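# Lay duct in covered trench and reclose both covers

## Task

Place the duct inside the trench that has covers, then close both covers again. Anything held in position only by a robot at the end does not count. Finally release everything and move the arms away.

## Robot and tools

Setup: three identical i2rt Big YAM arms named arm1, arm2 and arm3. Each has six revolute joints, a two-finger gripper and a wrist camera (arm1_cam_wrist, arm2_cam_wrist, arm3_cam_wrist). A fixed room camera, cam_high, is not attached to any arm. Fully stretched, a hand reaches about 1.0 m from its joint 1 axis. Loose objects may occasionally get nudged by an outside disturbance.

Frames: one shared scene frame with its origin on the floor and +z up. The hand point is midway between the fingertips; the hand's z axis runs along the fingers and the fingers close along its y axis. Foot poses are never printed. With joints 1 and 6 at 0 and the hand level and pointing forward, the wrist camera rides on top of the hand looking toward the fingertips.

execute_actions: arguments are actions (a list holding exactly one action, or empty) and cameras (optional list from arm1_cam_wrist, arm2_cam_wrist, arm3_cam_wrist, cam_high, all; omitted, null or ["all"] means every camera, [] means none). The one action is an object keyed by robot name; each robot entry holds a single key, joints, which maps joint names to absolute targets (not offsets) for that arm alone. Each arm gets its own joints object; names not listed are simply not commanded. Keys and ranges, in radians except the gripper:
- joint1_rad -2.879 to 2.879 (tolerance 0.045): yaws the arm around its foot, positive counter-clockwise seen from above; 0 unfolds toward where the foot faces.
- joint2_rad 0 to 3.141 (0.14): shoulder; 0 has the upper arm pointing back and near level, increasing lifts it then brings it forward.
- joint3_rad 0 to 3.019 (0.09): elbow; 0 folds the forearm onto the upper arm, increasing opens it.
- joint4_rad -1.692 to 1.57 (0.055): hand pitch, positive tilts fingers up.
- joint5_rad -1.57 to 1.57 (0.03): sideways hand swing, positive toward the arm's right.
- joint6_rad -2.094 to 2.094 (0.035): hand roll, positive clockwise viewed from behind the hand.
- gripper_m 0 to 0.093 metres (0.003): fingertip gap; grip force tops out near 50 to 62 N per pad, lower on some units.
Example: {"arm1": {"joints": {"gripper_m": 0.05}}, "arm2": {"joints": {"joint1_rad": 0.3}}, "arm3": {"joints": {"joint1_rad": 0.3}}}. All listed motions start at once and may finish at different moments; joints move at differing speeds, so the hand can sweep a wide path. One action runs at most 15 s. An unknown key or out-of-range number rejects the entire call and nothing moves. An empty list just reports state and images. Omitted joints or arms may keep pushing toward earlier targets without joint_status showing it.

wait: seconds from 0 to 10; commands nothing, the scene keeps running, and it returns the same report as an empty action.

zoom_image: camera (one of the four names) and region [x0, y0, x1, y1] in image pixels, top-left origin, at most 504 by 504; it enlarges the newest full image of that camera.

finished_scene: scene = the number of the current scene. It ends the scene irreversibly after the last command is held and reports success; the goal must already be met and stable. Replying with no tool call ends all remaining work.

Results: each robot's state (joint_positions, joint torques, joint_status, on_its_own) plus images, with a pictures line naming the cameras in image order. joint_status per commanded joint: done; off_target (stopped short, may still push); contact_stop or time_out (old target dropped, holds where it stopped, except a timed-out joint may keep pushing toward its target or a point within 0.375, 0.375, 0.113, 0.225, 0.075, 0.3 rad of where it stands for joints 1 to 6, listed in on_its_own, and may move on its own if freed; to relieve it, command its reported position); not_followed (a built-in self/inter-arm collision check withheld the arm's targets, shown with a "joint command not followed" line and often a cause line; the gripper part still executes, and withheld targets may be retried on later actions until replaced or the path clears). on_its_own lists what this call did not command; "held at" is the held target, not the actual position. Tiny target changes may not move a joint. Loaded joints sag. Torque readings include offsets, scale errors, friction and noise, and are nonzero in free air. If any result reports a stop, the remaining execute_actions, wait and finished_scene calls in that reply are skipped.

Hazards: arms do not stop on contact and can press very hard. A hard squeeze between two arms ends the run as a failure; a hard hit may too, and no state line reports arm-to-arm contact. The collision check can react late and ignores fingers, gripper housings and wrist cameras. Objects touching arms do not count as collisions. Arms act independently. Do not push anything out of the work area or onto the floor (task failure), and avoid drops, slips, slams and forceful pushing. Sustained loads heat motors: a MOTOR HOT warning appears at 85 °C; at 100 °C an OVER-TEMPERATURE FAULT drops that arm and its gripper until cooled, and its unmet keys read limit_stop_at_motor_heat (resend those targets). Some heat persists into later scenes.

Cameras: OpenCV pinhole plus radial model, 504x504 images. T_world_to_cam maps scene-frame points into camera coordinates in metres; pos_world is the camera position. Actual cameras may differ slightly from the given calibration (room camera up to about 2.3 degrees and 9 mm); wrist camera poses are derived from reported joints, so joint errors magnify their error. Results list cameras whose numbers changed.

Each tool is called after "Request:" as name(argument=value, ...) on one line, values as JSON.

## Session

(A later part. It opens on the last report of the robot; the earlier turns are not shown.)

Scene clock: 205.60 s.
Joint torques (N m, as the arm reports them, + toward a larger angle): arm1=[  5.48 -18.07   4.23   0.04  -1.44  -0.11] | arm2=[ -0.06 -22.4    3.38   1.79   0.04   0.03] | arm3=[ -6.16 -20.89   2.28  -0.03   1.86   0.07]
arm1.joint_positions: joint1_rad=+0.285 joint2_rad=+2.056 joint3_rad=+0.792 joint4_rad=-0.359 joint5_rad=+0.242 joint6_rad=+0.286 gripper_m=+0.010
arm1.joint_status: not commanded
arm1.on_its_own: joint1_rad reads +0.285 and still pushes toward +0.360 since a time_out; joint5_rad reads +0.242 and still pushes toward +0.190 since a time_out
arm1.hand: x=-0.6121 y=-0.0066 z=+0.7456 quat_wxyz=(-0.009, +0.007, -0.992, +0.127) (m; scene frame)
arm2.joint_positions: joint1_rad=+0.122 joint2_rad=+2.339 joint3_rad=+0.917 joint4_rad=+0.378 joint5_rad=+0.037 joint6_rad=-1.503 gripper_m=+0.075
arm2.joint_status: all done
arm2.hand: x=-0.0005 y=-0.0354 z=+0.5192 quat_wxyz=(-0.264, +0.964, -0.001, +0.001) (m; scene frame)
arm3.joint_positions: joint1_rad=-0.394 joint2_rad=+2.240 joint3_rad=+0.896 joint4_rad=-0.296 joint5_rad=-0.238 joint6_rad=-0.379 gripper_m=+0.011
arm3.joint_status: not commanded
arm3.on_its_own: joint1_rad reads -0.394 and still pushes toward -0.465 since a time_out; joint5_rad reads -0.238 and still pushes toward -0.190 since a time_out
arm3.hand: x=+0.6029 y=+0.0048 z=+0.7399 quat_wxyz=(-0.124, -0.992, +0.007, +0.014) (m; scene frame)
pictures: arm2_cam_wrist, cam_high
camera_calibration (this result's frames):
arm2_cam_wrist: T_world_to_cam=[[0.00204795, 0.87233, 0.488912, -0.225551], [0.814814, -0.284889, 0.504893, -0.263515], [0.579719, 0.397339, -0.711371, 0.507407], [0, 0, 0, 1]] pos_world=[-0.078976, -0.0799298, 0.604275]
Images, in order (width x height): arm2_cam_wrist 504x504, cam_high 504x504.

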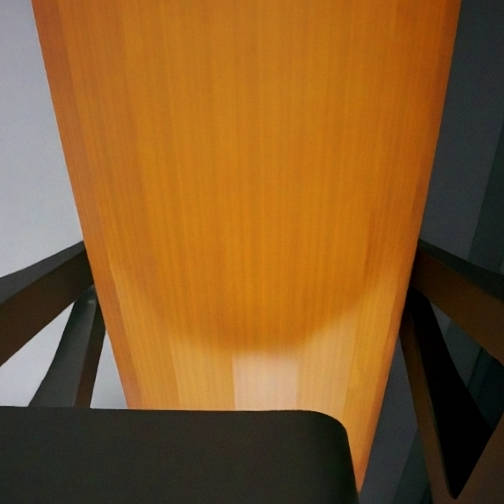

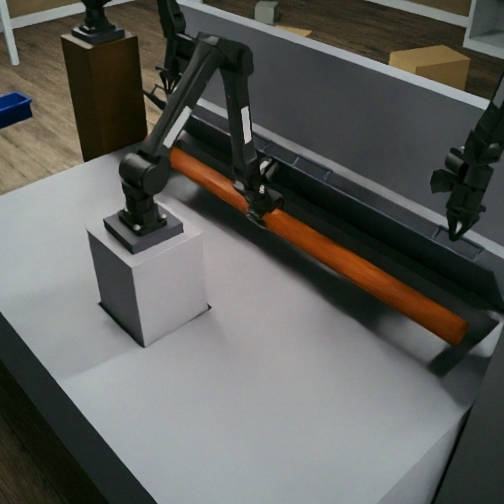

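Request:
execute_actions(actions=[{"arm2":{"joints":{"joint2_rad":2.44,"joint3_rad":1.075}}}], cameras=["cam_high"])

Scene clock: 207.60 s.
Joint torques (N m, as the arm reports them, + toward a larger angle): arm1=[  5.57 -18.12   4.2    0.03  -1.44  -0.1 ] | arm2=[ -0.03 -23.56   3.39   1.88   0.02   0.03] | arm3=[ -6.26 -20.73   2.28  -0.06   1.86   0.06]
arm1.joint_positions: joint1_rad=+0.285 joint2_rad=+2.056 joint3_rad=+0.792 joint4_rad=-0.359 joint5_rad=+0.242 joint6_rad=+0.286 gripper_m=+0.010
arm1.joint_status: not commanded
arm1.on_its_own: joint1_rad reads +0.285 and still pushes toward +0.360 since a time_out; joint5_rad reads +0.242 and still pushes toward +0.190 since a time_out
arm1.hand: x=-0.6121 y=-0.0066 z=+0.7456 quat_wxyz=(-0.009, +0.007, -0.992, +0.127) (m; scene frame)
arm2.joint_positions: joint1_rad=+0.122 joint2_rad=+2.515 joint3_rad=+1.044 joint4_rad=+0.375 joint5_rad=+0.037 joint6_rad=-1.503 gripper_m=+0.075
arm2.joint_status: all done
arm2.hand: x=-0.0006 y=-0.0303 z=+0.4527 quat_wxyz=(-0.239, +0.971, -0.001, +0.003) (m; scene frame)
arm3.joint_positions: joint1_rad=-0.394 joint2_rad=+2.240 joint3_rad=+0.896 joint4_rad=-0.296 joint5_rad=-0.238 joint6_rad=-0.379 gripper_m=+0.011
arm3.joint_status: not commanded
arm3.on_its_own: joint1_rad reads -0.394 and still pushes toward -0.465 since a time_out; joint5_rad reads -0.238 and still pushes toward -0.190 since a time_out
arm3.hand: x=+0.6029 y=+0.0048 z=+0.7399 quat_wxyz=(-0.124, -0.992, +0.007, +0.014) (m; scene frame)
pictures: cam_high
Images, in order (width x height): cam_high 504x504.

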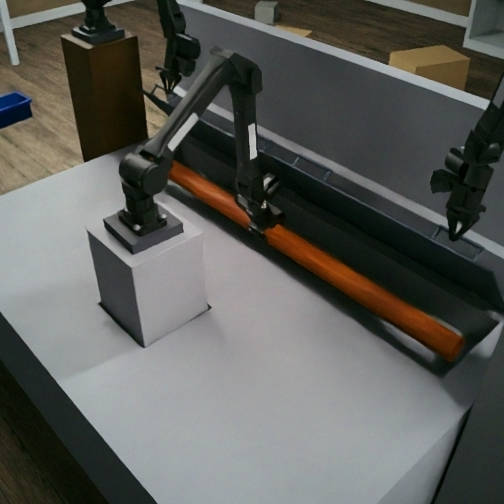

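Request:
zoom_image(camera="cam_high", region=[380, 280, 504, 404])

Request:
zoom_image(camera="cam_high", region=[130, 110, 254, 234])

Region (380, 280, 504, 404) of cam_high's 504x504 image, scaled by 4.065, with more detail than that image has.

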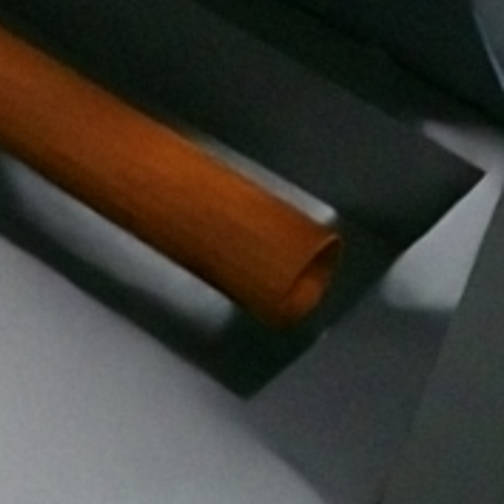

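Region (130, 110, 254, 234) of cam_high's 504x504 image, scaled by 4.065, with more detail than that image has.

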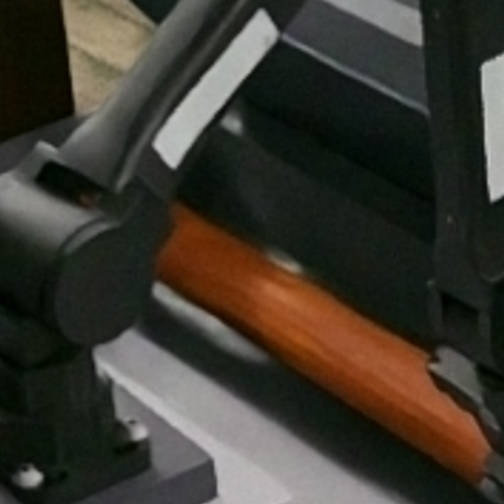

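Request:
execute_actions(actions=[{"arm2":{"joints":{"joint2_rad":2.56,"joint3_rad":1.155}}}], cameras=["cam_high"])

Scene clock: 210.03 s.
Joint torques (N m, as the arm reports them, + toward a larger angle): arm1=[  5.54 -18.11   4.26   0.04  -1.43  -0.11] | arm2=[  0.02 -23.86   2.59   1.9    0.03   0.02] | arm3=[ -6.25 -20.86   2.27  -0.06   1.86   0.07]
arm1.joint_positions: joint1_rad=+0.285 joint2_rad=+2.056 joint3_rad=+0.792 joint4_rad=-0.359 joint5_rad=+0.242 joint6_rad=+0.286 gripper_m=+0.010
arm1.joint_status: not commanded
arm1.on_its_own: joint1_rad reads +0.285 and still pushes toward +0.360 since a time_out; joint5_rad reads +0.242 and still pushes toward +0.190 since a time_out
arm1.hand: x=-0.6121 y=-0.0066 z=+0.7456 quat_wxyz=(-0.009, +0.007, -0.992, +0.127) (m; scene frame)
arm2.joint_positions: joint1_rad=+0.122 joint2_rad=+2.630 joint3_rad=+1.130 joint4_rad=+0.375 joint5_rad=+0.037 joint6_rad=-1.503 gripper_m=+0.075
arm2.joint_status: all done
arm2.hand: x=-0.0005 y=-0.0302 z=+0.4080 quat_wxyz=(-0.225, +0.974, -0.001, +0.004) (m; scene frame)
arm3.joint_positions: joint1_rad=-0.394 joint2_rad=+2.240 joint3_rad=+0.896 joint4_rad=-0.296 joint5_rad=-0.238 joint6_rad=-0.379 gripper_m=+0.011
arm3.joint_status: not commanded
arm3.on_its_own: joint1_rad reads -0.394 and still pushes toward -0.465 since a time_out; joint5_rad reads -0.238 and still pushes toward -0.190 since a time_out
arm3.hand: x=+0.6029 y=+0.0048 z=+0.7399 quat_wxyz=(-0.124, -0.992, +0.007, +0.014) (m; scene frame)
pictures: cam_high
Images, in order (width x height): cam_high 504x504.

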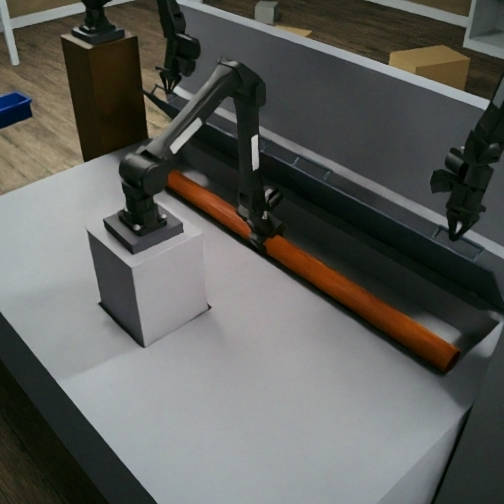

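Request:
execute_actions(actions=[{"arm2":{"joints":{"joint2_rad":2.63,"joint3_rad":1.20}}}], cameras=["cam_high"])

Scene clock: 211.50 s.
Joint torques (N m, as the arm reports them, + toward a larger angle): arm1=[  5.52 -18.09   4.22   0.05  -1.44  -0.11] | arm2=[  0.29 -22.55   2.54   1.73   0.02   0.02] | arm3=[ -6.22 -20.85   2.3   -0.04   1.85   0.07]
arm1.joint_positions: joint1_rad=+0.285 joint2_rad=+2.056 joint3_rad=+0.792 joint4_rad=-0.359 joint5_rad=+0.242 joint6_rad=+0.286 gripper_m=+0.010
arm1.joint_status: not commanded
arm1.on_its_own: joint1_rad reads +0.285 and still pushes toward +0.360 since a time_out; joint5_rad reads +0.242 and still pushes toward +0.190 since a time_out
arm1.hand: x=-0.6121 y=-0.0066 z=+0.7456 quat_wxyz=(-0.009, +0.007, -0.992, +0.127) (m; scene frame)
arm2.joint_positions: joint1_rad=+0.122 joint2_rad=+2.684 joint3_rad=+1.176 joint4_rad=+0.375 joint5_rad=+0.037 joint6_rad=-1.503 gripper_m=+0.075
arm2.joint_status: all done
arm2.hand: x=-0.0005 y=-0.0288 z=+0.3870 quat_wxyz=(-0.221, +0.975, -0.001, +0.004) (m; scene frame)
arm3.joint_positions: joint1_rad=-0.394 joint2_rad=+2.240 joint3_rad=+0.896 joint4_rad=-0.296 joint5_rad=-0.238 joint6_rad=-0.379 gripper_m=+0.011
arm3.joint_status: not commanded
arm3.on_its_own: joint1_rad reads -0.394 and still pushes toward -0.465 since a time_out; joint5_rad reads -0.238 and still pushes toward -0.190 since a time_out
arm3.hand: x=+0.6029 y=+0.0048 z=+0.7399 quat_wxyz=(-0.124, -0.992, +0.007, +0.014) (m; scene frame)
pictures: cam_high
Images, in order (width x height): cam_high 504x504.

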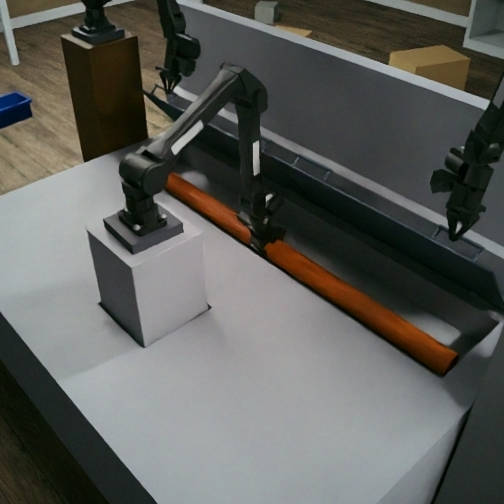

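Request:
execute_actions(actions=[{"arm2":{"joints":{"joint2_rad":2.665,"joint3_rad":1.195}}}], cameras=["cam_high","arm2_cam_wrist"])

Scene clock: 214.67 s.
Joint torques (N m, as the arm reports them, + toward a larger angle): arm1=[  5.65 -18.16   4.2    0.02  -1.44  -0.11] | arm2=[ -0.26 -20.11   2.25   1.76   0.04   0.02] | arm3=[ -6.13 -20.71   2.28  -0.02   1.86   0.06]
arm1.joint_positions: joint1_rad=+0.285 joint2_rad=+2.056 joint3_rad=+0.792 joint4_rad=-0.359 joint5_rad=+0.242 joint6_rad=+0.286 gripper_m=+0.010
arm1.joint_status: not commanded
arm1.on_its_own: joint1_rad reads +0.285 and still pushes toward +0.360 since a time_out; joint5_rad reads +0.242 and still pushes toward +0.190 since a time_out
arm1.hand: x=-0.6121 y=-0.0066 z=+0.7456 quat_wxyz=(-0.009, +0.007, -0.992, +0.127) (m; scene frame)
arm2.joint_positions: joint1_rad=+0.122 joint2_rad=+2.685 joint3_rad=+1.176 joint4_rad=+0.375 joint5_rad=+0.037 joint6_rad=-1.503 gripper_m=+0.075
arm2.joint_status: all done
arm2.hand: x=-0.0005 y=-0.0292 z=+0.3867 quat_wxyz=(-0.221, +0.975, -0.001, +0.004) (m; scene frame)
arm3.joint_positions: joint1_rad=-0.394 joint2_rad=+2.240 joint3_rad=+0.896 joint4_rad=-0.296 joint5_rad=-0.238 joint6_rad=-0.379 gripper_m=+0.011
arm3.joint_status: not commanded
arm3.on_its_own: joint1_rad reads -0.394 and still pushes toward -0.465 since a time_out; joint5_rad reads -0.238 and still pushes toward -0.190 since a time_out
arm3.hand: x=+0.6029 y=+0.0048 z=+0.7399 quat_wxyz=(-0.124, -0.992, +0.007, +0.014) (m; scene frame)
pictures: arm2_cam_wrist, cam_high
camera_calibration (this result's frames):
arm2_cam_wrist: T_world_to_cam=[[-0.000629784, 0.912497, 0.409083, -0.134109], [0.811268, -0.238714, 0.533723, -0.204683], [0.584675, 0.332212, -0.740129, 0.419859], [0, 0, 0, 1]] pos_world=[-0.0795122, -0.0659687, 0.474855]
Images, in order (width x height): arm2_cam_wrist 504x504, cam_high 504x504.

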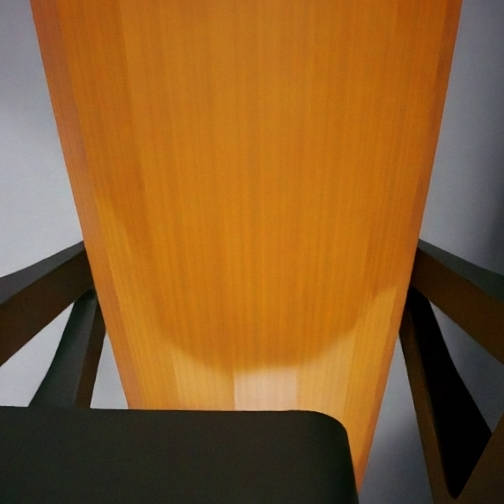

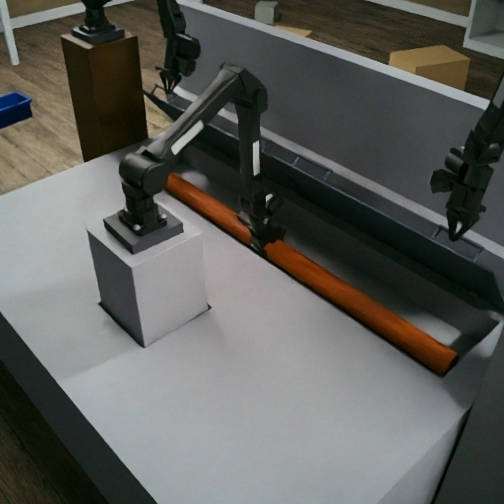

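Request:
execute_actions(actions=[{"arm2":{"joints":{"gripper_m":0.093}}}], cameras=["cam_high","arm2_cam_wrist"])

Scene clock: 216.87 s.
Joint torques (N m, as the arm reports them, + toward a larger angle): arm1=[  5.48 -18.03   4.2    0.02  -1.45  -0.11] | arm2=[  0.01 -19.57   1.55   1.71   0.04   0.02] | arm3=[ -6.33 -20.93   2.28  -0.05   1.86   0.07]
arm1.joint_positions: joint1_rad=+0.285 joint2_rad=+2.056 joint3_rad=+0.792 joint4_rad=-0.359 joint5_rad=+0.242 joint6_rad=+0.286 gripper_m=+0.010
arm1.joint_status: not commanded
arm1.on_its_own: joint1_rad reads +0.285 and still pushes toward +0.360 since a time_out; joint5_rad reads +0.242 and still pushes toward +0.190 since a time_out
arm1.hand: x=-0.6121 y=-0.0066 z=+0.7456 quat_wxyz=(-0.009, +0.007, -0.992, +0.127) (m; scene frame)
arm2.joint_positions: joint1_rad=+0.122 joint2_rad=+2.685 joint3_rad=+1.187 joint4_rad=+0.377 joint5_rad=+0.037 joint6_rad=-1.503 gripper_m=+0.093
arm2.joint_status: all done
arm2.hand: x=-0.0010 y=-0.0220 z=+0.3884 quat_wxyz=(-0.227, +0.974, -0.001, +0.004) (m; scene frame)
arm3.joint_positions: joint1_rad=-0.394 joint2_rad=+2.240 joint3_rad=+0.896 joint4_rad=-0.296 joint5_rad=-0.238 joint6_rad=-0.379 gripper_m=+0.011
arm3.joint_status: not commanded
arm3.on_its_own: joint1_rad reads -0.394 and still pushes toward -0.465 since a time_out; joint5_rad reads -0.238 and still pushes toward -0.190 since a time_out
arm3.hand: x=+0.6029 y=+0.0048 z=+0.7399 quat_wxyz=(-0.124, -0.992, +0.007, +0.014) (m; scene frame)
pictures: arm2_cam_wrist, cam_high
camera_calibration (this result's frames):
arm2_cam_wrist: T_world_to_cam=[[-0.00026566, 0.90697, 0.421196, -0.14617], [0.811807, -0.245752, 0.529694, -0.202057], [0.583926, 0.342071, -0.736219, 0.417782], [0, 0, 0, 1]] pos_world=[-0.0799616, -0.0599948, 0.476174]
Images, in order (width x height): arm2_cam_wrist 504x504, cam_high 504x504.

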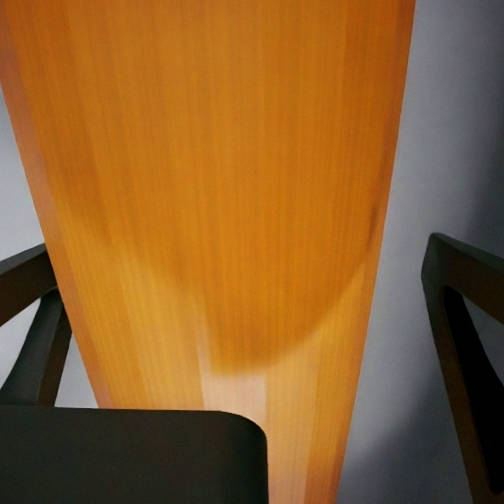

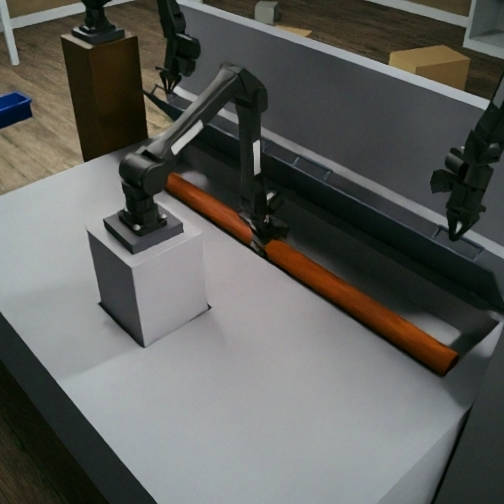

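Request:
execute_actions(actions=[{"arm2":{"joints":{"joint2_rad":2.535,"joint3_rad":1.05}}}], cameras=["cam_high","arm2_cam_wrist"])

Scene clock: 224.80 s.
Joint torques (N m, as the arm reports them, + toward a larger angle): arm1=[  5.57 -18.13   4.26   0.05  -1.44  -0.11] | arm2=[ -0.17 -18.67   1.12   1.59   0.04   0.02] | arm3=[ -6.24 -20.82   2.25  -0.03   1.86   0.07]
arm1.joint_positions: joint1_rad=+0.285 joint2_rad=+2.056 joint3_rad=+0.792 joint4_rad=-0.359 joint5_rad=+0.242 joint6_rad=+0.286 gripper_m=+0.010
arm1.joint_status: not commanded
arm1.on_its_own: joint1_rad reads +0.285 and still pushes toward +0.360 since a time_out; joint5_rad reads +0.242 and still pushes toward +0.190 since a time_out
arm1.hand: x=-0.6121 y=-0.0066 z=+0.7456 quat_wxyz=(-0.009, +0.007, -0.992, +0.127) (m; scene frame)
arm2.joint_positions: joint1_rad=+0.122 joint2_rad=+2.550 joint3_rad=+1.051 joint4_rad=+0.380 joint5_rad=+0.037 joint6_rad=-1.503 gripper_m=+0.093
arm2.joint_status: all done
arm2.hand: x=+0.0002 y=-0.0403 z=+0.4369 quat_wxyz=(-0.228, +0.974, -0.001, +0.004) (m; scene frame)
arm3.joint_positions: joint1_rad=-0.394 joint2_rad=+2.240 joint3_rad=+0.896 joint4_rad=-0.296 joint5_rad=-0.238 joint6_rad=-0.379 gripper_m=+0.011
arm3.joint_status: not commanded
arm3.on_its_own: joint1_rad reads -0.394 and still pushes toward -0.465 since a time_out; joint5_rad reads -0.238 and still pushes toward -0.190 since a time_out
arm3.hand: x=+0.6029 y=+0.0048 z=+0.7399 quat_wxyz=(-0.124, -0.992, +0.007, +0.014) (m; scene frame)
pictures: arm2_cam_wrist, cam_high
camera_calibration (this result's frames):
arm2_cam_wrist: T_world_to_cam=[[-0.000244482, 0.906649, 0.421886, -0.150381], [0.811837, -0.246152, 0.529461, -0.233076], [0.583883, 0.342632, -0.735991, 0.458949], [0, 0, 0, 1]] pos_world=[-0.0787897, -0.0782798, 0.524631]
Images, in order (width x height): arm2_cam_wrist 504x504, cam_high 504x504.

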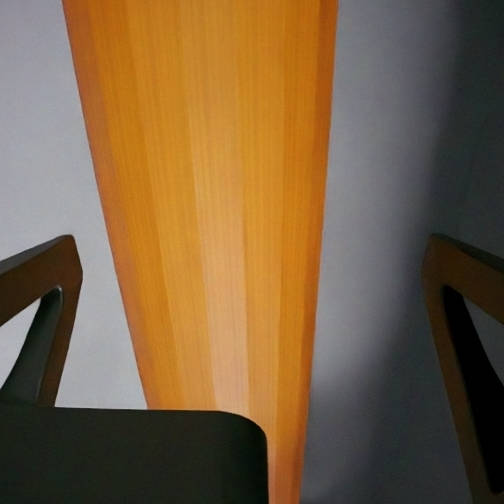

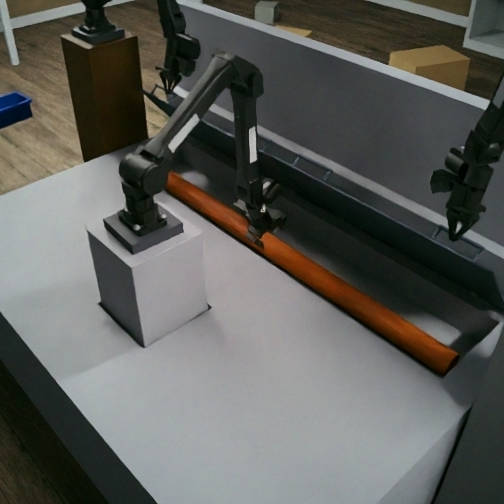

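Request:
execute_actions(actions=[{"arm2":{"joints":{"joint2_rad":2.36,"joint3_rad":0.90}}}], cameras=["cam_high"])

Scene clock: 230.93 s.
Joint torques (N m, as the arm reports them, + toward a larger angle): arm1=[  5.54 -18.18   4.25   0.03  -1.43  -0.1 ] | arm2=[ -0.28 -17.14   1.51   1.6    0.04   0.03] | arm3=[ -6.25 -20.81   2.29  -0.02   1.85   0.07]
arm1.joint_positions: joint1_rad=+0.285 joint2_rad=+2.056 joint3_rad=+0.792 joint4_rad=-0.359 joint5_rad=+0.242 joint6_rad=+0.286 gripper_m=+0.010
arm1.joint_status: not commanded
arm1.on_its_own: joint1_rad reads +0.285 and still pushes toward +0.360 since a time_out; joint5_rad reads +0.242 and still pushes toward +0.190 since a time_out
arm1.hand: x=-0.6121 y=-0.0066 z=+0.7456 quat_wxyz=(-0.009, +0.007, -0.992, +0.127) (m; scene frame)
arm2.joint_positions: joint1_rad=+0.122 joint2_rad=+2.368 joint3_rad=+0.898 joint4_rad=+0.382 joint5_rad=+0.037 joint6_rad=-1.503 gripper_m=+0.093
arm2.joint_status: all done
arm2.hand: x=+0.0011 y=-0.0563 z=+0.5024 quat_wxyz=(-0.243, +0.970, -0.001, +0.003) (m; scene frame)
arm3.joint_positions: joint1_rad=-0.394 joint2_rad=+2.240 joint3_rad=+0.896 joint4_rad=-0.296 joint5_rad=-0.238 joint6_rad=-0.379 gripper_m=+0.011
arm3.joint_status: not commanded
arm3.on_its_own: joint1_rad reads -0.394 and still pushes toward -0.465 since a time_out; joint5_rad reads -0.238 and still pushes toward -0.190 since a time_out
arm3.hand: x=+0.6029 y=+0.0048 z=+0.7399 quat_wxyz=(-0.124, -0.992, +0.007, +0.014) (m; scene frame)
pictures: cam_high
Images, in order (width x height): cam_high 504x504.

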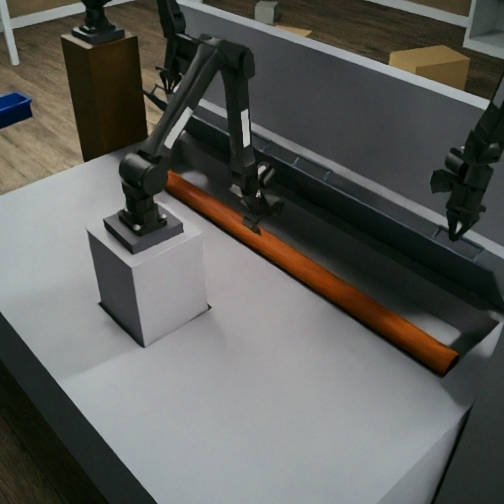

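Request:
execute_actions(actions=[{"arm2":{"joints":{"joint2_rad":1.88,"joint3_rad":0.36,"joint4_rad":0.30}}}], cameras=["cam_high"])

Scene clock: 245.80 s.
Joint torques (N m, as the arm reports them, + toward a larger angle): arm1=[  5.48 -18.17   4.19   0.02  -1.44  -0.1 ] | arm2=[ 0.01 -9.99  1.03  0.06  0.04  0.03] | arm3=[ -6.18 -20.84   2.28  -0.04   1.86   0.07]
arm1.joint_positions: joint1_rad=+0.285 joint2_rad=+2.056 joint3_rad=+0.792 joint4_rad=-0.359 joint5_rad=+0.242 joint6_rad=+0.286 gripper_m=+0.010
arm1.joint_status: not commanded
arm1.on_its_own: joint1_rad reads +0.285 and still pushes toward +0.360 since a time_out; joint5_rad reads +0.242 and still pushes toward +0.190 since a time_out
arm1.hand: x=-0.6121 y=-0.0066 z=+0.7456 quat_wxyz=(-0.009, +0.007, -0.992, +0.127) (m; scene frame)
arm2.joint_positions: joint1_rad=+0.122 joint2_rad=+1.894 joint3_rad=+0.355 joint4_rad=+0.314 joint5_rad=+0.037 joint6_rad=-1.503 gripper_m=+0.093
arm2.joint_status: all done
arm2.hand: x=+0.0149 y=-0.2471 z=+0.6078 quat_wxyz=(-0.177, +0.984, +0.000, +0.008) (m; scene frame)
arm3.joint_positions: joint1_rad=-0.394 joint2_rad=+2.240 joint3_rad=+0.896 joint4_rad=-0.296 joint5_rad=-0.238 joint6_rad=-0.379 gripper_m=+0.011
arm3.joint_status: not commanded
arm3.on_its_own: joint1_rad reads -0.394 and still pushes toward -0.465 since a time_out; joint5_rad reads -0.238 and still pushes toward -0.190 since a time_out
arm3.hand: x=+0.6029 y=+0.0048 z=+0.7399 quat_wxyz=(-0.124, -0.992, +0.007, +0.014) (m; scene frame)
pictures: cam_high
Images, in order (width x height): cam_high 504x504.

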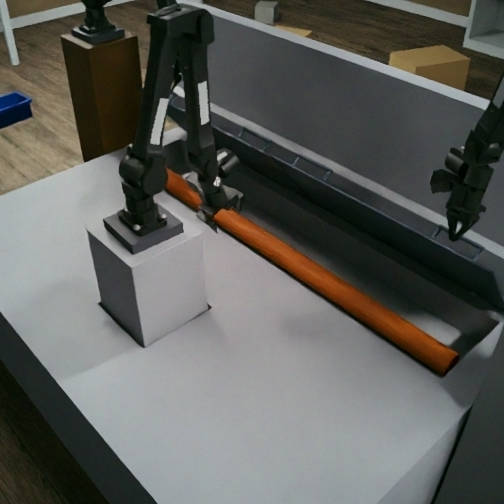

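Request:
execute_actions(actions=[{"arm1":{"joints":{"joint1_rad":0.10,"joint2_rad":2.09,"joint3_rad":0.775,"joint4_rad":-0.20,"joint5_rad":0.05,"joint6_rad":0.065}},"arm3":{"joints":{"joint1_rad":-0.215,"joint2_rad":2.27,"joint3_rad":0.865,"joint4_rad":-0.115,"joint5_rad":-0.05,"joint6_rad":-0.165}},"arm2":{"joints":{"joint2_rad":1.55,"joint3_rad":0.12,"joint4_rad":0.2}}}], cameras=["cam_high"])

Scene clock: 250.17 s.
Joint torques (N m, as the arm reports them, + toward a larger angle): arm1=[  2.44 -20.86   1.97   0.16  -0.82  -0.17] | arm2=[-0.16 -5.4   1.54  0.1   0.04  0.02] | arm3=[ -2.74 -23.03   0.2    0.03   1.22   0.07]
arm1.joint_positions: joint1_rad=+0.072 joint2_rad=+2.149 joint3_rad=+0.768 joint4_rad=-0.192 joint5_rad=+0.081 joint6_rad=+0.082 gripper_m=+0.010
arm1.joint_status: joint5_rad time_out (moved -0.161 of -0.192); the others done
arm1.on_its_own: joint5_rad reads +0.081 and still pushes toward +0.050 since a time_out
arm1.hand: x=-0.6127 y=-0.0569 z=+0.7071 quat_wxyz=(-0.002, -0.001, -0.999, +0.044) (m; scene frame)
arm2.joint_positions: joint1_rad=+0.122 joint2_rad=+1.559 joint3_rad=+0.116 joint4_rad=+0.213 joint5_rad=+0.037 joint6_rad=-1.504 gripper_m=+0.093
arm2.joint_status: all done
arm2.hand: x=+0.0211 y=-0.3331 z=+0.6515 quat_wxyz=(-0.174, +0.985, +0.001, +0.008) (m; scene frame)
arm3.joint_positions: joint1_rad=-0.184 joint2_rad=+2.336 joint3_rad=+0.867 joint4_rad=-0.109 joint5_rad=-0.081 joint6_rad=-0.173 gripper_m=+0.011
arm3.joint_status: joint5_rad time_out (moved +0.157 of +0.188); the others done
arm3.on_its_own: joint5_rad reads -0.081 and still pushes toward -0.050 since a time_out
arm3.hand: x=+0.6022 y=-0.0494 z=+0.6987 quat_wxyz=(-0.041, -0.999, +0.001, +0.005) (m; scene frame)
pictures: cam_high
Images, in order (width x height): cam_high 504x504.

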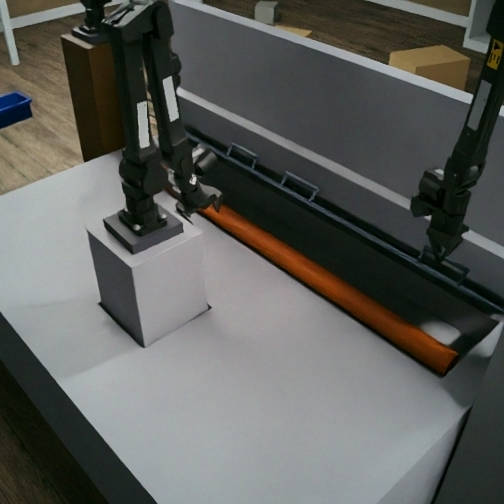

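Request:
execute_actions(actions=[{"arm1":{"joints":{"joint1_rad":-0.12,"joint2_rad":2.245,"joint3_rad":0.83,"joint4_rad":-0.12,"joint5_rad":-0.14,"joint6_rad":-0.145}},"arm3":{"joints":{"joint1_rad":0.01,"joint2_rad":2.425,"joint3_rad":0.925,"joint4_rad":-0.02,"joint5_rad":0.14,"joint6_rad":0.048}},"arm2":{"joints":{"joint2_rad":1.15,"joint3_rad":0.10,"joint4_rad":0.1}}}], cameras=["cam_high"])

Scene clock: 254.60 s.
Joint torques (N m, as the arm reports them, + toward a larger angle): arm1=[  1.92 -22.88   0.14  -0.11  -1.13  -0.15] | arm2=[ 0.21 -3.16  4.43  0.44  0.03  0.04] | arm3=[ -2.14 -24.54  -1.21  -0.11   1.45   0.05]
arm1.joint_positions: joint1_rad=-0.140 joint2_rad=+2.317 joint3_rad=+0.835 joint4_rad=-0.107 joint5_rad=-0.104 joint6_rad=-0.131 gripper_m=+0.010
arm1.joint_status: joint5_rad time_out (moved -0.185 of -0.221); the others done
arm1.on_its_own: joint5_rad reads -0.104 and still pushes toward -0.140 since a time_out
arm1.hand: x=-0.6133 y=-0.1017 z=+0.6542 quat_wxyz=(+0.003, -0.001, -0.999, -0.049) (m; scene frame)
arm2.joint_positions: joint1_rad=+0.122 joint2_rad=+1.157 joint3_rad=+0.099 joint4_rad=+0.118 joint5_rad=+0.037 joint6_rad=-1.504 gripper_m=+0.093
arm2.joint_status: all done
arm2.hand: x=+0.0173 y=-0.2858 z=+0.7257 quat_wxyz=(-0.314, +0.949, -0.002, -0.003) (m; scene frame)
arm3.joint_positions: joint1_rad=+0.034 joint2_rad=+2.503 joint3_rad=+0.937 joint4_rad=-0.010 joint5_rad=+0.108 joint6_rad=+0.045 gripper_m=+0.010
arm3.joint_status: joint5_rad time_out (moved +0.188 of +0.221); the others done
arm3.on_its_own: joint5_rad reads +0.108 and still pushes toward +0.140 since a time_out
arm3.hand: x=+0.6022 y=-0.0976 z=+0.6422 quat_wxyz=(+0.053, -0.999, +0.001, +0.001) (m; scene frame)
pictures: cam_high
Images, in order (width x height): cam_high 504x504.

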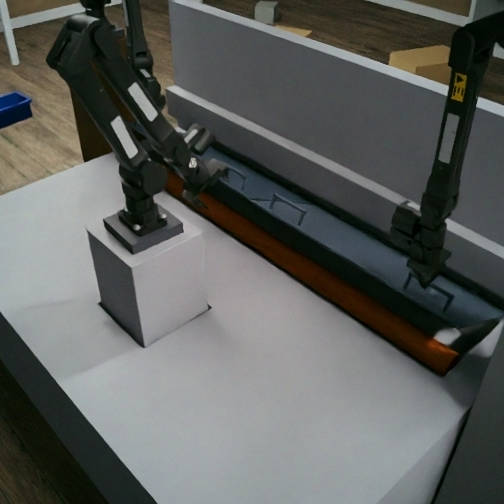

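Request:
execute_actions(actions=[{"arm1":{"joints":{"joint1_rad":-0.29,"joint2_rad":2.44,"joint3_rad":0.955,"joint4_rad":-0.14,"joint5_rad":-0.255,"joint6_rad":-0.32}},"arm3":{"joints":{"joint1_rad":0.175,"joint2_rad":2.595,"joint3_rad":1.045,"joint4_rad":-0.045,"joint5_rad":0.258,"joint6_rad":0.215}}}], cameras=["cam_high"])

Scene clock: 258.93 s.
Joint torques (N m, as the arm reports them, + toward a larger angle): arm1=[  0.46 -24.23  -1.53  -1.01  -0.8   -0.25] | arm2=[-0.21 -3.24  4.49  0.4   0.05  0.05] | arm3=[ -0.47 -25.5   -2.71  -0.98   1.02   0.13]
arm1.joint_positions: joint1_rad=-0.292 joint2_rad=+2.515 joint3_rad=+0.974 joint4_rad=-0.112 joint5_rad=-0.232 joint6_rad=-0.299 gripper_m=+0.010
arm1.joint_status: all done
arm1.hand: x=-0.6138 y=-0.1357 z=+0.5927 quat_wxyz=(+0.007, +0.003, -0.993, -0.118) (m; scene frame)
arm2.joint_positions: joint1_rad=+0.122 joint2_rad=+1.157 joint3_rad=+0.099 joint4_rad=+0.118 joint5_rad=+0.037 joint6_rad=-1.504 gripper_m=+0.093
arm2.joint_status: not commanded
arm2.hand: x=+0.0173 y=-0.2858 z=+0.7257 quat_wxyz=(-0.314, +0.949, -0.002, -0.003) (m; scene frame)
arm3.joint_positions: joint1_rad=+0.180 joint2_rad=+2.675 joint3_rad=+1.072 joint4_rad=-0.020 joint5_rad=+0.238 joint6_rad=+0.203 gripper_m=+0.011
arm3.joint_status: all done
arm3.hand: x=+0.6024 y=-0.1295 z=+0.5853 quat_wxyz=(+0.120, -0.993, +0.003, -0.001) (m; scene frame)
pictures: cam_high
Images, in order (width x height): cam_high 504x504.

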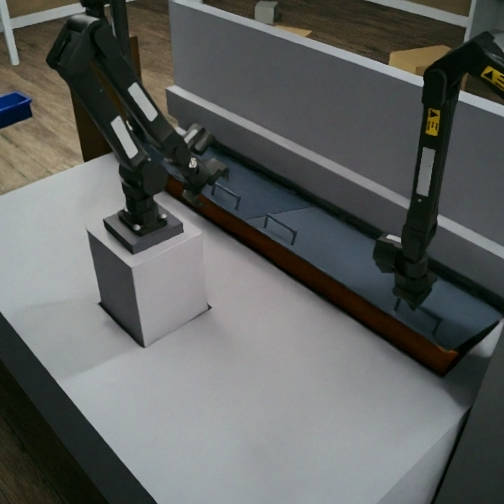

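Request:
execute_actions(actions=[{"arm1":{"joints":{"joint1_rad":-0.415,"joint2_rad":2.65,"joint3_rad":1.155,"joint4_rad":-0.255,"joint5_rad":-0.425,"joint6_rad":-0.48}},"arm3":{"joints":{"joint1_rad":0.31,"joint2_rad":2.795,"joint3_rad":1.26,"joint4_rad":-0.17,"joint5_rad":0.44,"joint6_rad":0.38}}}], cameras=["cam_high"])

Scene clock: 264.80 s.
Joint torques (N m, as the arm reports them, + toward a larger angle): arm1=[  0.35 -25.01  -1.94  -1.71  -1.28  -0.29] | arm2=[ 0.31 -3.55  4.4   0.51  0.04  0.04] | arm3=[  0.06 -26.33  -2.42  -2.03   1.62   0.21]
arm1.joint_positions: joint1_rad=-0.413 joint2_rad=+2.722 joint3_rad=+1.175 joint4_rad=-0.213 joint5_rad=-0.390 joint6_rad=-0.453 gripper_m=+0.010
arm1.joint_status: joint5_rad time_out (moved -0.159 of -0.193); the others done
arm1.on_its_own: joint5_rad reads -0.390 and still pushes toward -0.425 since a time_out
arm1.hand: x=-0.6138 y=-0.1549 z=+0.5296 quat_wxyz=(+0.005, +0.005, -0.978, -0.210) (m; scene frame)
arm2.joint_positions: joint1_rad=+0.122 joint2_rad=+1.157 joint3_rad=+0.099 joint4_rad=+0.118 joint5_rad=+0.037 joint6_rad=-1.504 gripper_m=+0.093
arm2.joint_status: not commanded
arm2.hand: x=+0.0173 y=-0.2858 z=+0.7257 quat_wxyz=(-0.314, +0.949, -0.002, -0.003) (m; scene frame)
arm3.joint_positions: joint1_rad=+0.310 joint2_rad=+2.875 joint3_rad=+1.283 joint4_rad=-0.126 joint5_rad=+0.410 joint6_rad=+0.361 gripper_m=+0.011
arm3.joint_status: joint5_rad time_out (moved +0.171 of +0.202); the others done
arm3.on_its_own: joint5_rad reads +0.410 and still pushes toward +0.440 since a time_out
arm3.hand: x=+0.6033 y=-0.1494 z=+0.5212 quat_wxyz=(+0.214, -0.977, +0.005, +0.000) (m; scene frame)
pictures: cam_high
Images, in order (width x height): cam_high 504x504.

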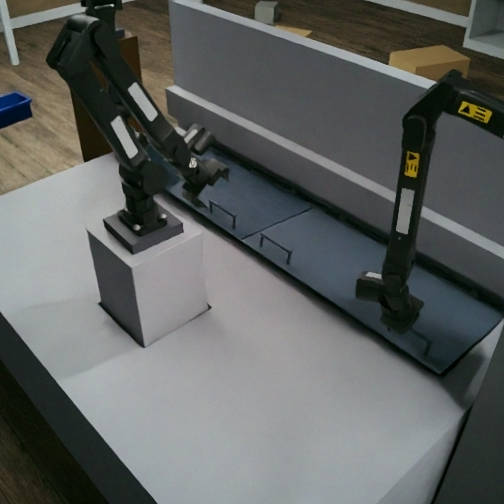

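Request:
execute_actions(actions=[{"arm1":{"joints":{"joint1_rad":-0.445,"joint2_rad":2.74,"joint3_rad":1.255,"joint4_rad":-0.315,"joint5_rad":-0.455,"joint6_rad":-0.525}},"arm3":{"joints":{"joint1_rad":0.345,"joint2_rad":2.88,"joint3_rad":1.365,"joint4_rad":-0.235,"joint5_rad":0.475,"joint6_rad":0.43}}}], cameras=["cam_high"])

Scene clock: 269.07 s.
Joint torques (N m, as the arm reports them, + toward a larger angle): arm1=[  0.15 -24.44  -1.37  -1.81  -1.2   -0.31] | arm2=[ 0.11 -3.36  4.46  0.46  0.05  0.06] | arm3=[  0.62 -25.58  -1.77  -2.02   1.51   0.24]
arm1.joint_positions: joint1_rad=-0.439 joint2_rad=+2.803 joint3_rad=+1.268 joint4_rad=-0.273 joint5_rad=-0.423 joint6_rad=-0.497 gripper_m=+0.010
arm1.joint_status: joint5_rad time_out (moved -0.033 of -0.065); the others done
arm1.on_its_own: joint5_rad reads -0.423 and still pushes toward -0.455 since a time_out
arm1.hand: x=-0.6132 y=-0.1598 z=+0.5038 quat_wxyz=(+0.011, +0.008, -0.972, -0.235) (m; scene frame)
arm2.joint_positions: joint1_rad=+0.122 joint2_rad=+1.157 joint3_rad=+0.099 joint4_rad=+0.118 joint5_rad=+0.037 joint6_rad=-1.504 gripper_m=+0.093
arm2.joint_status: not commanded
arm2.hand: x=+0.0173 y=-0.2858 z=+0.7257 quat_wxyz=(-0.314, +0.949, -0.002, -0.003) (m; scene frame)
arm3.joint_positions: joint1_rad=+0.338 joint2_rad=+2.951 joint3_rad=+1.380 joint4_rad=-0.194 joint5_rad=+0.448 joint6_rad=+0.408 gripper_m=+0.011
arm3.joint_status: all done
arm3.hand: x=+0.6032 y=-0.1539 z=+0.4965 quat_wxyz=(+0.239, -0.971, +0.008, -0.006) (m; scene frame)
pictures: cam_high
Images, in order (width x height): cam_high 504x504.

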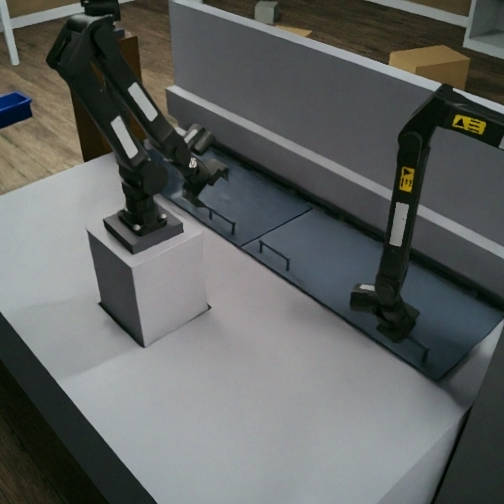

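Request:
execute_actions(actions=[{"arm1":{"joints":{"joint2_rad":2.79,"joint3_rad":1.29}},"arm3":{"joints":{"joint2_rad":2.935,"joint3_rad":1.40}}}], cameras=["cam_high"])

Scene clock: 270.93 s.
Joint torques (N m, as the arm reports them, + toward a larger angle): arm1=[  0.43 -21.27  -0.18  -1.28  -0.96  -0.27] | arm2=[-0.18 -3.39  4.33  0.39  0.04  0.05] | arm3=[  0.2  -22.39  -0.84  -1.43   1.18   0.19]
arm1.joint_positions: joint1_rad=-0.443 joint2_rad=+2.820 joint3_rad=+1.288 joint4_rad=-0.286 joint5_rad=-0.430 joint6_rad=-0.500 gripper_m=+0.010
arm1.joint_status: all done
arm1.hand: x=-0.6129 y=-0.1604 z=+0.4985 quat_wxyz=(+0.013, +0.006, -0.971, -0.240) (m; scene frame)
arm2.joint_positions: joint1_rad=+0.122 joint2_rad=+1.157 joint3_rad=+0.099 joint4_rad=+0.118 joint5_rad=+0.037 joint6_rad=-1.504 gripper_m=+0.093
arm2.joint_status: not commanded
arm2.hand: x=+0.0173 y=-0.2858 z=+0.7257 quat_wxyz=(-0.314, +0.949, -0.002, -0.003) (m; scene frame)
arm3.joint_positions: joint1_rad=+0.343 joint2_rad=+2.970 joint3_rad=+1.403 joint4_rad=-0.207 joint5_rad=+0.455 joint6_rad=+0.414 gripper_m=+0.011
arm3.joint_status: all done
arm3.hand: x=+0.6032 y=-0.1546 z=+0.4901 quat_wxyz=(+0.244, -0.970, +0.007, -0.007) (m; scene frame)
pictures: cam_high
Images, in order (width x height): cam_high 504x504.

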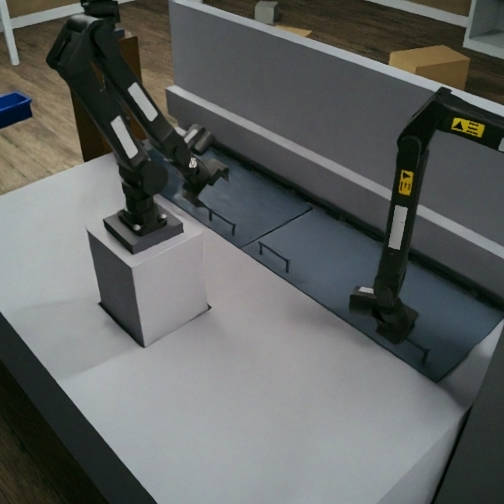

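Request:
execute_actions(actions=[{"arm1":{"joints":{"joint2_rad":2.82,"joint3_rad":1.30}},"arm3":{"joints":{"joint2_rad":2.965,"joint3_rad":1.412}}}], cameras=["cam_high","arm1_cam_wrist","arm3_cam_wrist"])

Scene clock: 275.23 s.
Joint torques (N m, as the arm reports them, + toward a larger angle): arm1=[  0.52 -18.8    0.18  -0.78  -0.86  -0.25] | arm2=[-0.02 -3.23  4.39  0.45  0.05  0.04] | arm3=[  0.04 -19.77  -0.36  -0.94   1.08   0.18]
arm1.joint_positions: joint1_rad=-0.444 joint2_rad=+2.824 joint3_rad=+1.294 joint4_rad=-0.297 joint5_rad=-0.433 joint6_rad=-0.503 gripper_m=+0.010
arm1.joint_status: all done
arm1.hand: x=-0.6134 y=-0.1601 z=+0.4980 quat_wxyz=(+0.015, +0.005, -0.970, -0.243) (m; scene frame)
arm2.joint_positions: joint1_rad=+0.122 joint2_rad=+1.157 joint3_rad=+0.099 joint4_rad=+0.118 joint5_rad=+0.037 joint6_rad=-1.504 gripper_m=+0.093
arm2.joint_status: not commanded
arm2.hand: x=+0.0173 y=-0.2858 z=+0.7257 quat_wxyz=(-0.314, +0.949, -0.002, -0.003) (m; scene frame)
arm3.joint_positions: joint1_rad=+0.344 joint2_rad=+2.972 joint3_rad=+1.409 joint4_rad=-0.218 joint5_rad=+0.458 joint6_rad=+0.417 gripper_m=+0.011
arm3.joint_status: all done
arm3.hand: x=+0.6034 y=-0.1545 z=+0.4898 quat_wxyz=(+0.246, -0.969, +0.007, -0.009) (m; scene frame)
pictures: arm1_cam_wrist, arm3_cam_wrist, cam_high
camera_calibration (this result's frames):
arm1_cam_wrist: T_world_to_cam=[[0.0188315, -0.883571, -0.467919, 0.105576], [-0.78897, -0.300604, 0.535877, -0.793031], [-0.614143, 0.359083, -0.702771, 0.158768], [0, 0, 0, 1]] pos_world=[-0.53016, -0.202115, 0.585945]
arm3_cam_wrist: T_world_to_cam=[[-0.0000277421, 0.875031, 0.484067, -0.0987463], [0.808018, -0.285172, 0.515543, -0.779999], [0.589158, 0.391149, -0.707033, 0.171828], [0, 0, 0, 1]] pos_world=[0.529016, -0.203239, 0.571411]
Images, in order (width x height): arm1_cam_wrist 504x504, arm3_cam_wrist 504x504, cam_high 504x504.

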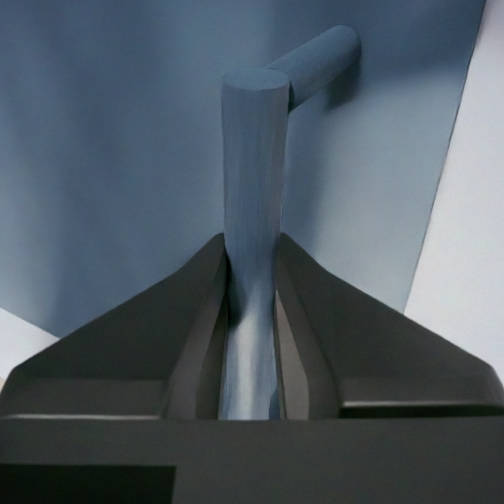

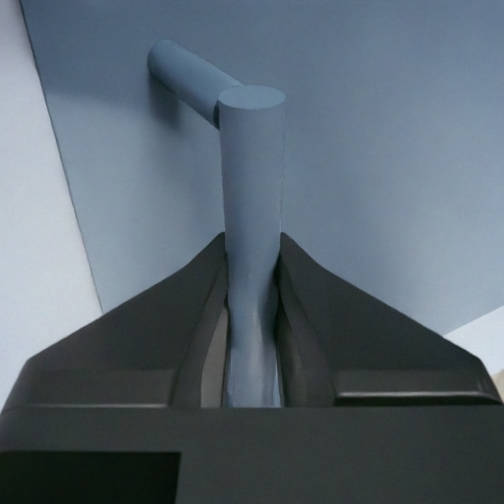

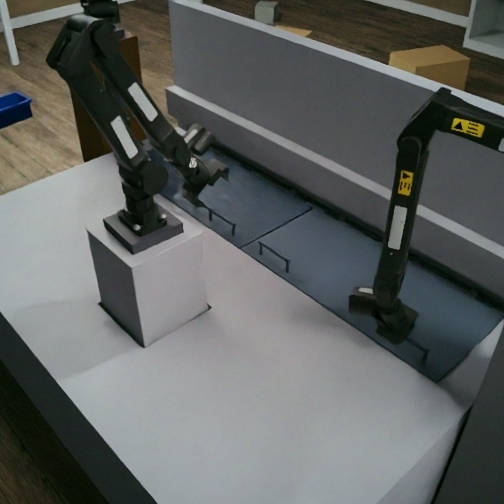

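Request:
execute_actions(actions=[{"arm1":{"joints":{"gripper_m":0.036}},"arm3":{"joints":{"gripper_m":0.036}}}], cameras=["cam_high","arm1_cam_wrist","arm3_cam_wrist"])

Scene clock: 276.63 s.
Joint torques (N m, as the arm reports them, + toward a larger angle): arm1=[  0.41 -18.63   0.08  -0.47  -0.29  -0.13] | arm2=[-0.21 -3.56  4.46  0.37  0.02  0.05] | arm3=[  0.17 -19.89  -0.37  -0.53   0.43   0.15]
arm1.joint_positions: joint1_rad=-0.444 joint2_rad=+2.824 joint3_rad=+1.294 joint4_rad=-0.306 joint5_rad=-0.451 joint6_rad=-0.515 gripper_m=+0.036
arm1.joint_status: all done
arm1.hand: x=-0.6137 y=-0.1570 z=+0.4997 quat_wxyz=(+0.014, +0.009, -0.968, -0.252) (m; scene frame)
arm2.joint_positions: joint1_rad=+0.122 joint2_rad=+1.157 joint3_rad=+0.099 joint4_rad=+0.118 joint5_rad=+0.037 joint6_rad=-1.504 gripper_m=+0.093
arm2.joint_status: not commanded
arm2.hand: x=+0.0173 y=-0.2858 z=+0.7257 quat_wxyz=(-0.314, +0.949, -0.002, -0.003) (m; scene frame)
arm3.joint_positions: joint1_rad=+0.344 joint2_rad=+2.972 joint3_rad=+1.409 joint4_rad=-0.225 joint5_rad=+0.472 joint6_rad=+0.420 gripper_m=+0.036
arm3.joint_status: all done
arm3.hand: x=+0.6040 y=-0.1518 z=+0.4912 quat_wxyz=(+0.254, -0.967, +0.007, -0.009) (m; scene frame)
pictures: arm1_cam_wrist, arm3_cam_wrist, cam_high
camera_calibration (this result's frames):
arm1_cam_wrist: T_world_to_cam=[[0.026088, -0.874428, -0.484454, 0.123244], [-0.789846, -0.315082, 0.526182, -0.791189], [-0.612751, 0.368917, -0.698883, 0.159143], [0, 0, 0, 1]] pos_world=[-0.530618, -0.200233, 0.587238]
arm3_cam_wrist: T_world_to_cam=[[0.0000122304, 0.866991, 0.498323, -0.110032], [0.80782, -0.293735, 0.511025, -0.779435], [0.589429, 0.402549, -0.700377, 0.1698], [0, 0, 0, 1]] pos_world=[0.529559, -0.201903, 0.572067]
Images, in order (width x height): arm1_cam_wrist 504x504, arm3_cam_wrist 504x504, cam_high 504x504.

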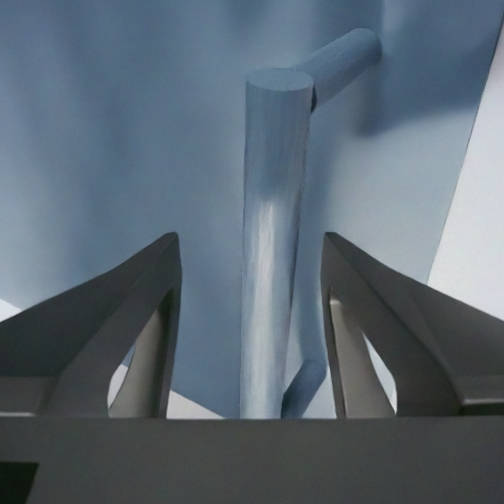

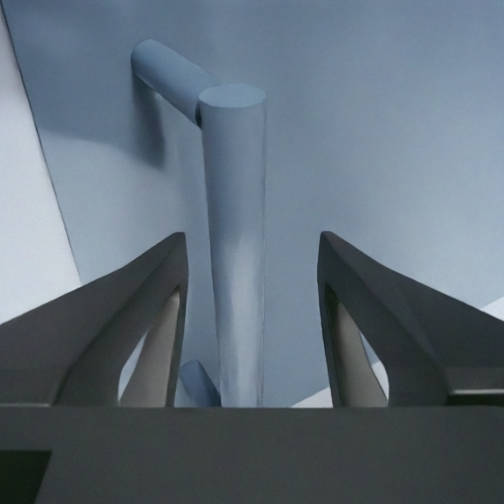

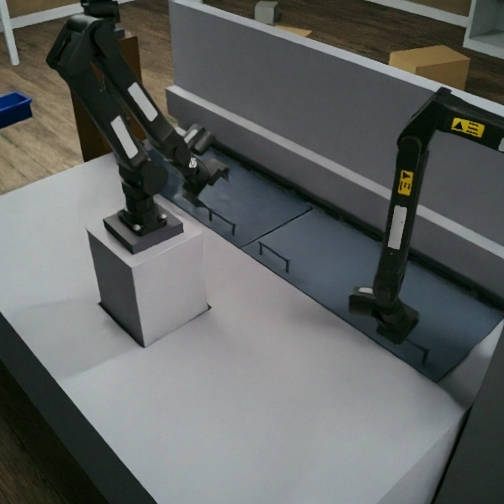

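Request:
execute_actions(actions=[{"arm1":{"joints":{"joint1_rad":-0.495,"joint2_rad":2.75,"joint3_rad":1.268,"joint4_rad":-0.36,"joint6_rad":-0.56}},"arm3":{"joints":{"joint1_rad":0.395,"joint2_rad":2.895,"joint3_rad":1.365,"joint4_rad":-0.27,"joint6_rad":0.465}}}], cameras=["cam_high","arm1_cam_wrist","arm3_cam_wrist"])

Scene clock: 282.10 s.
Joint torques (N m, as the arm reports them, + toward a larger angle): arm1=[  0.27 -19.48  -0.09  -0.34  -0.28  -0.17] | arm2=[-0.19 -2.89  4.44  0.35  0.05  0.02] | arm3=[  0.64 -20.49  -0.35  -0.46   0.41   0.13]
arm1.joint_positions: joint1_rad=-0.489 joint2_rad=+2.759 joint3_rad=+1.269 joint4_rad=-0.353 joint5_rad=-0.451 joint6_rad=-0.550 gripper_m=+0.036
arm1.joint_status: all done
arm1.hand: x=-0.6101 y=-0.1765 z=+0.5255 quat_wxyz=(+0.007, +0.003, -0.967, -0.254) (m; scene frame)
arm2.joint_positions: joint1_rad=+0.122 joint2_rad=+1.157 joint3_rad=+0.099 joint4_rad=+0.118 joint5_rad=+0.037 joint6_rad=-1.504 gripper_m=+0.093
arm2.joint_status: not commanded
arm2.hand: x=+0.0173 y=-0.2858 z=+0.7257 quat_wxyz=(-0.314, +0.949, -0.002, -0.003) (m; scene frame)
arm3.joint_positions: joint1_rad=+0.389 joint2_rad=+2.903 joint3_rad=+1.364 joint4_rad=-0.264 joint5_rad=+0.473 joint6_rad=+0.455 gripper_m=+0.036
arm3.joint_status: all done
arm3.hand: x=+0.6017 y=-0.1700 z=+0.5188 quat_wxyz=(+0.257, -0.966, +0.001, -0.005) (m; scene frame)
pictures: arm1_cam_wrist, arm3_cam_wrist, cam_high
camera_calibration (this result's frames):
arm1_cam_wrist: T_world_to_cam=[[0.0184577, -0.872333, -0.488563, 0.116497], [-0.79938, -0.306378, 0.516841, -0.807546], [-0.600542, 0.381008, -0.702981, 0.198344], [0, 0, 0, 1]] pos_world=[-0.528572, -0.221361, 0.613721]
arm3_cam_wrist: T_world_to_cam=[[-0.0104525, 0.863818, 0.503696, -0.105001], [0.814211, -0.285063, 0.505767, -0.796639], [0.580475, 0.415401, -0.70035, 0.20531], [0, 0, 0, 1]] pos_world=[0.528357, -0.221677, 0.599591]
Images, in order (width x height): arm1_cam_wrist 504x504, arm3_cam_wrist 504x504, cam_high 504x504.

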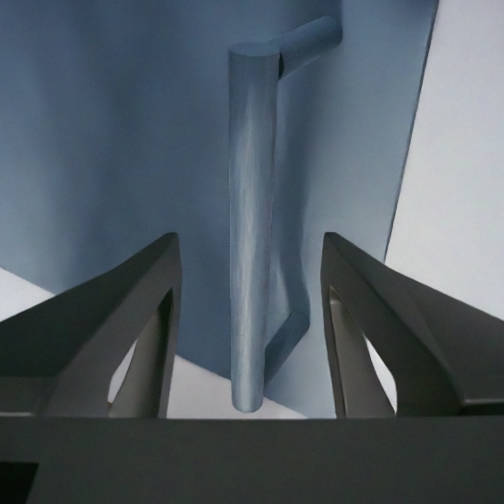

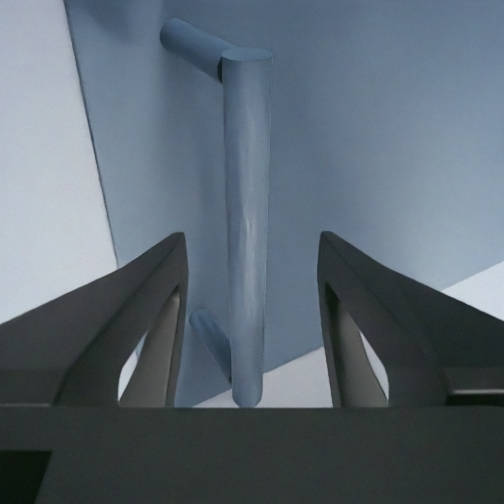

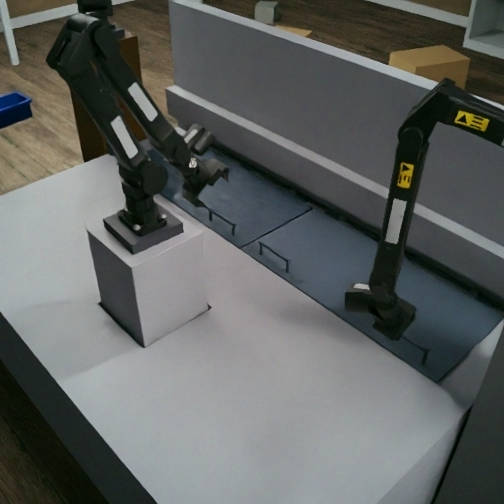

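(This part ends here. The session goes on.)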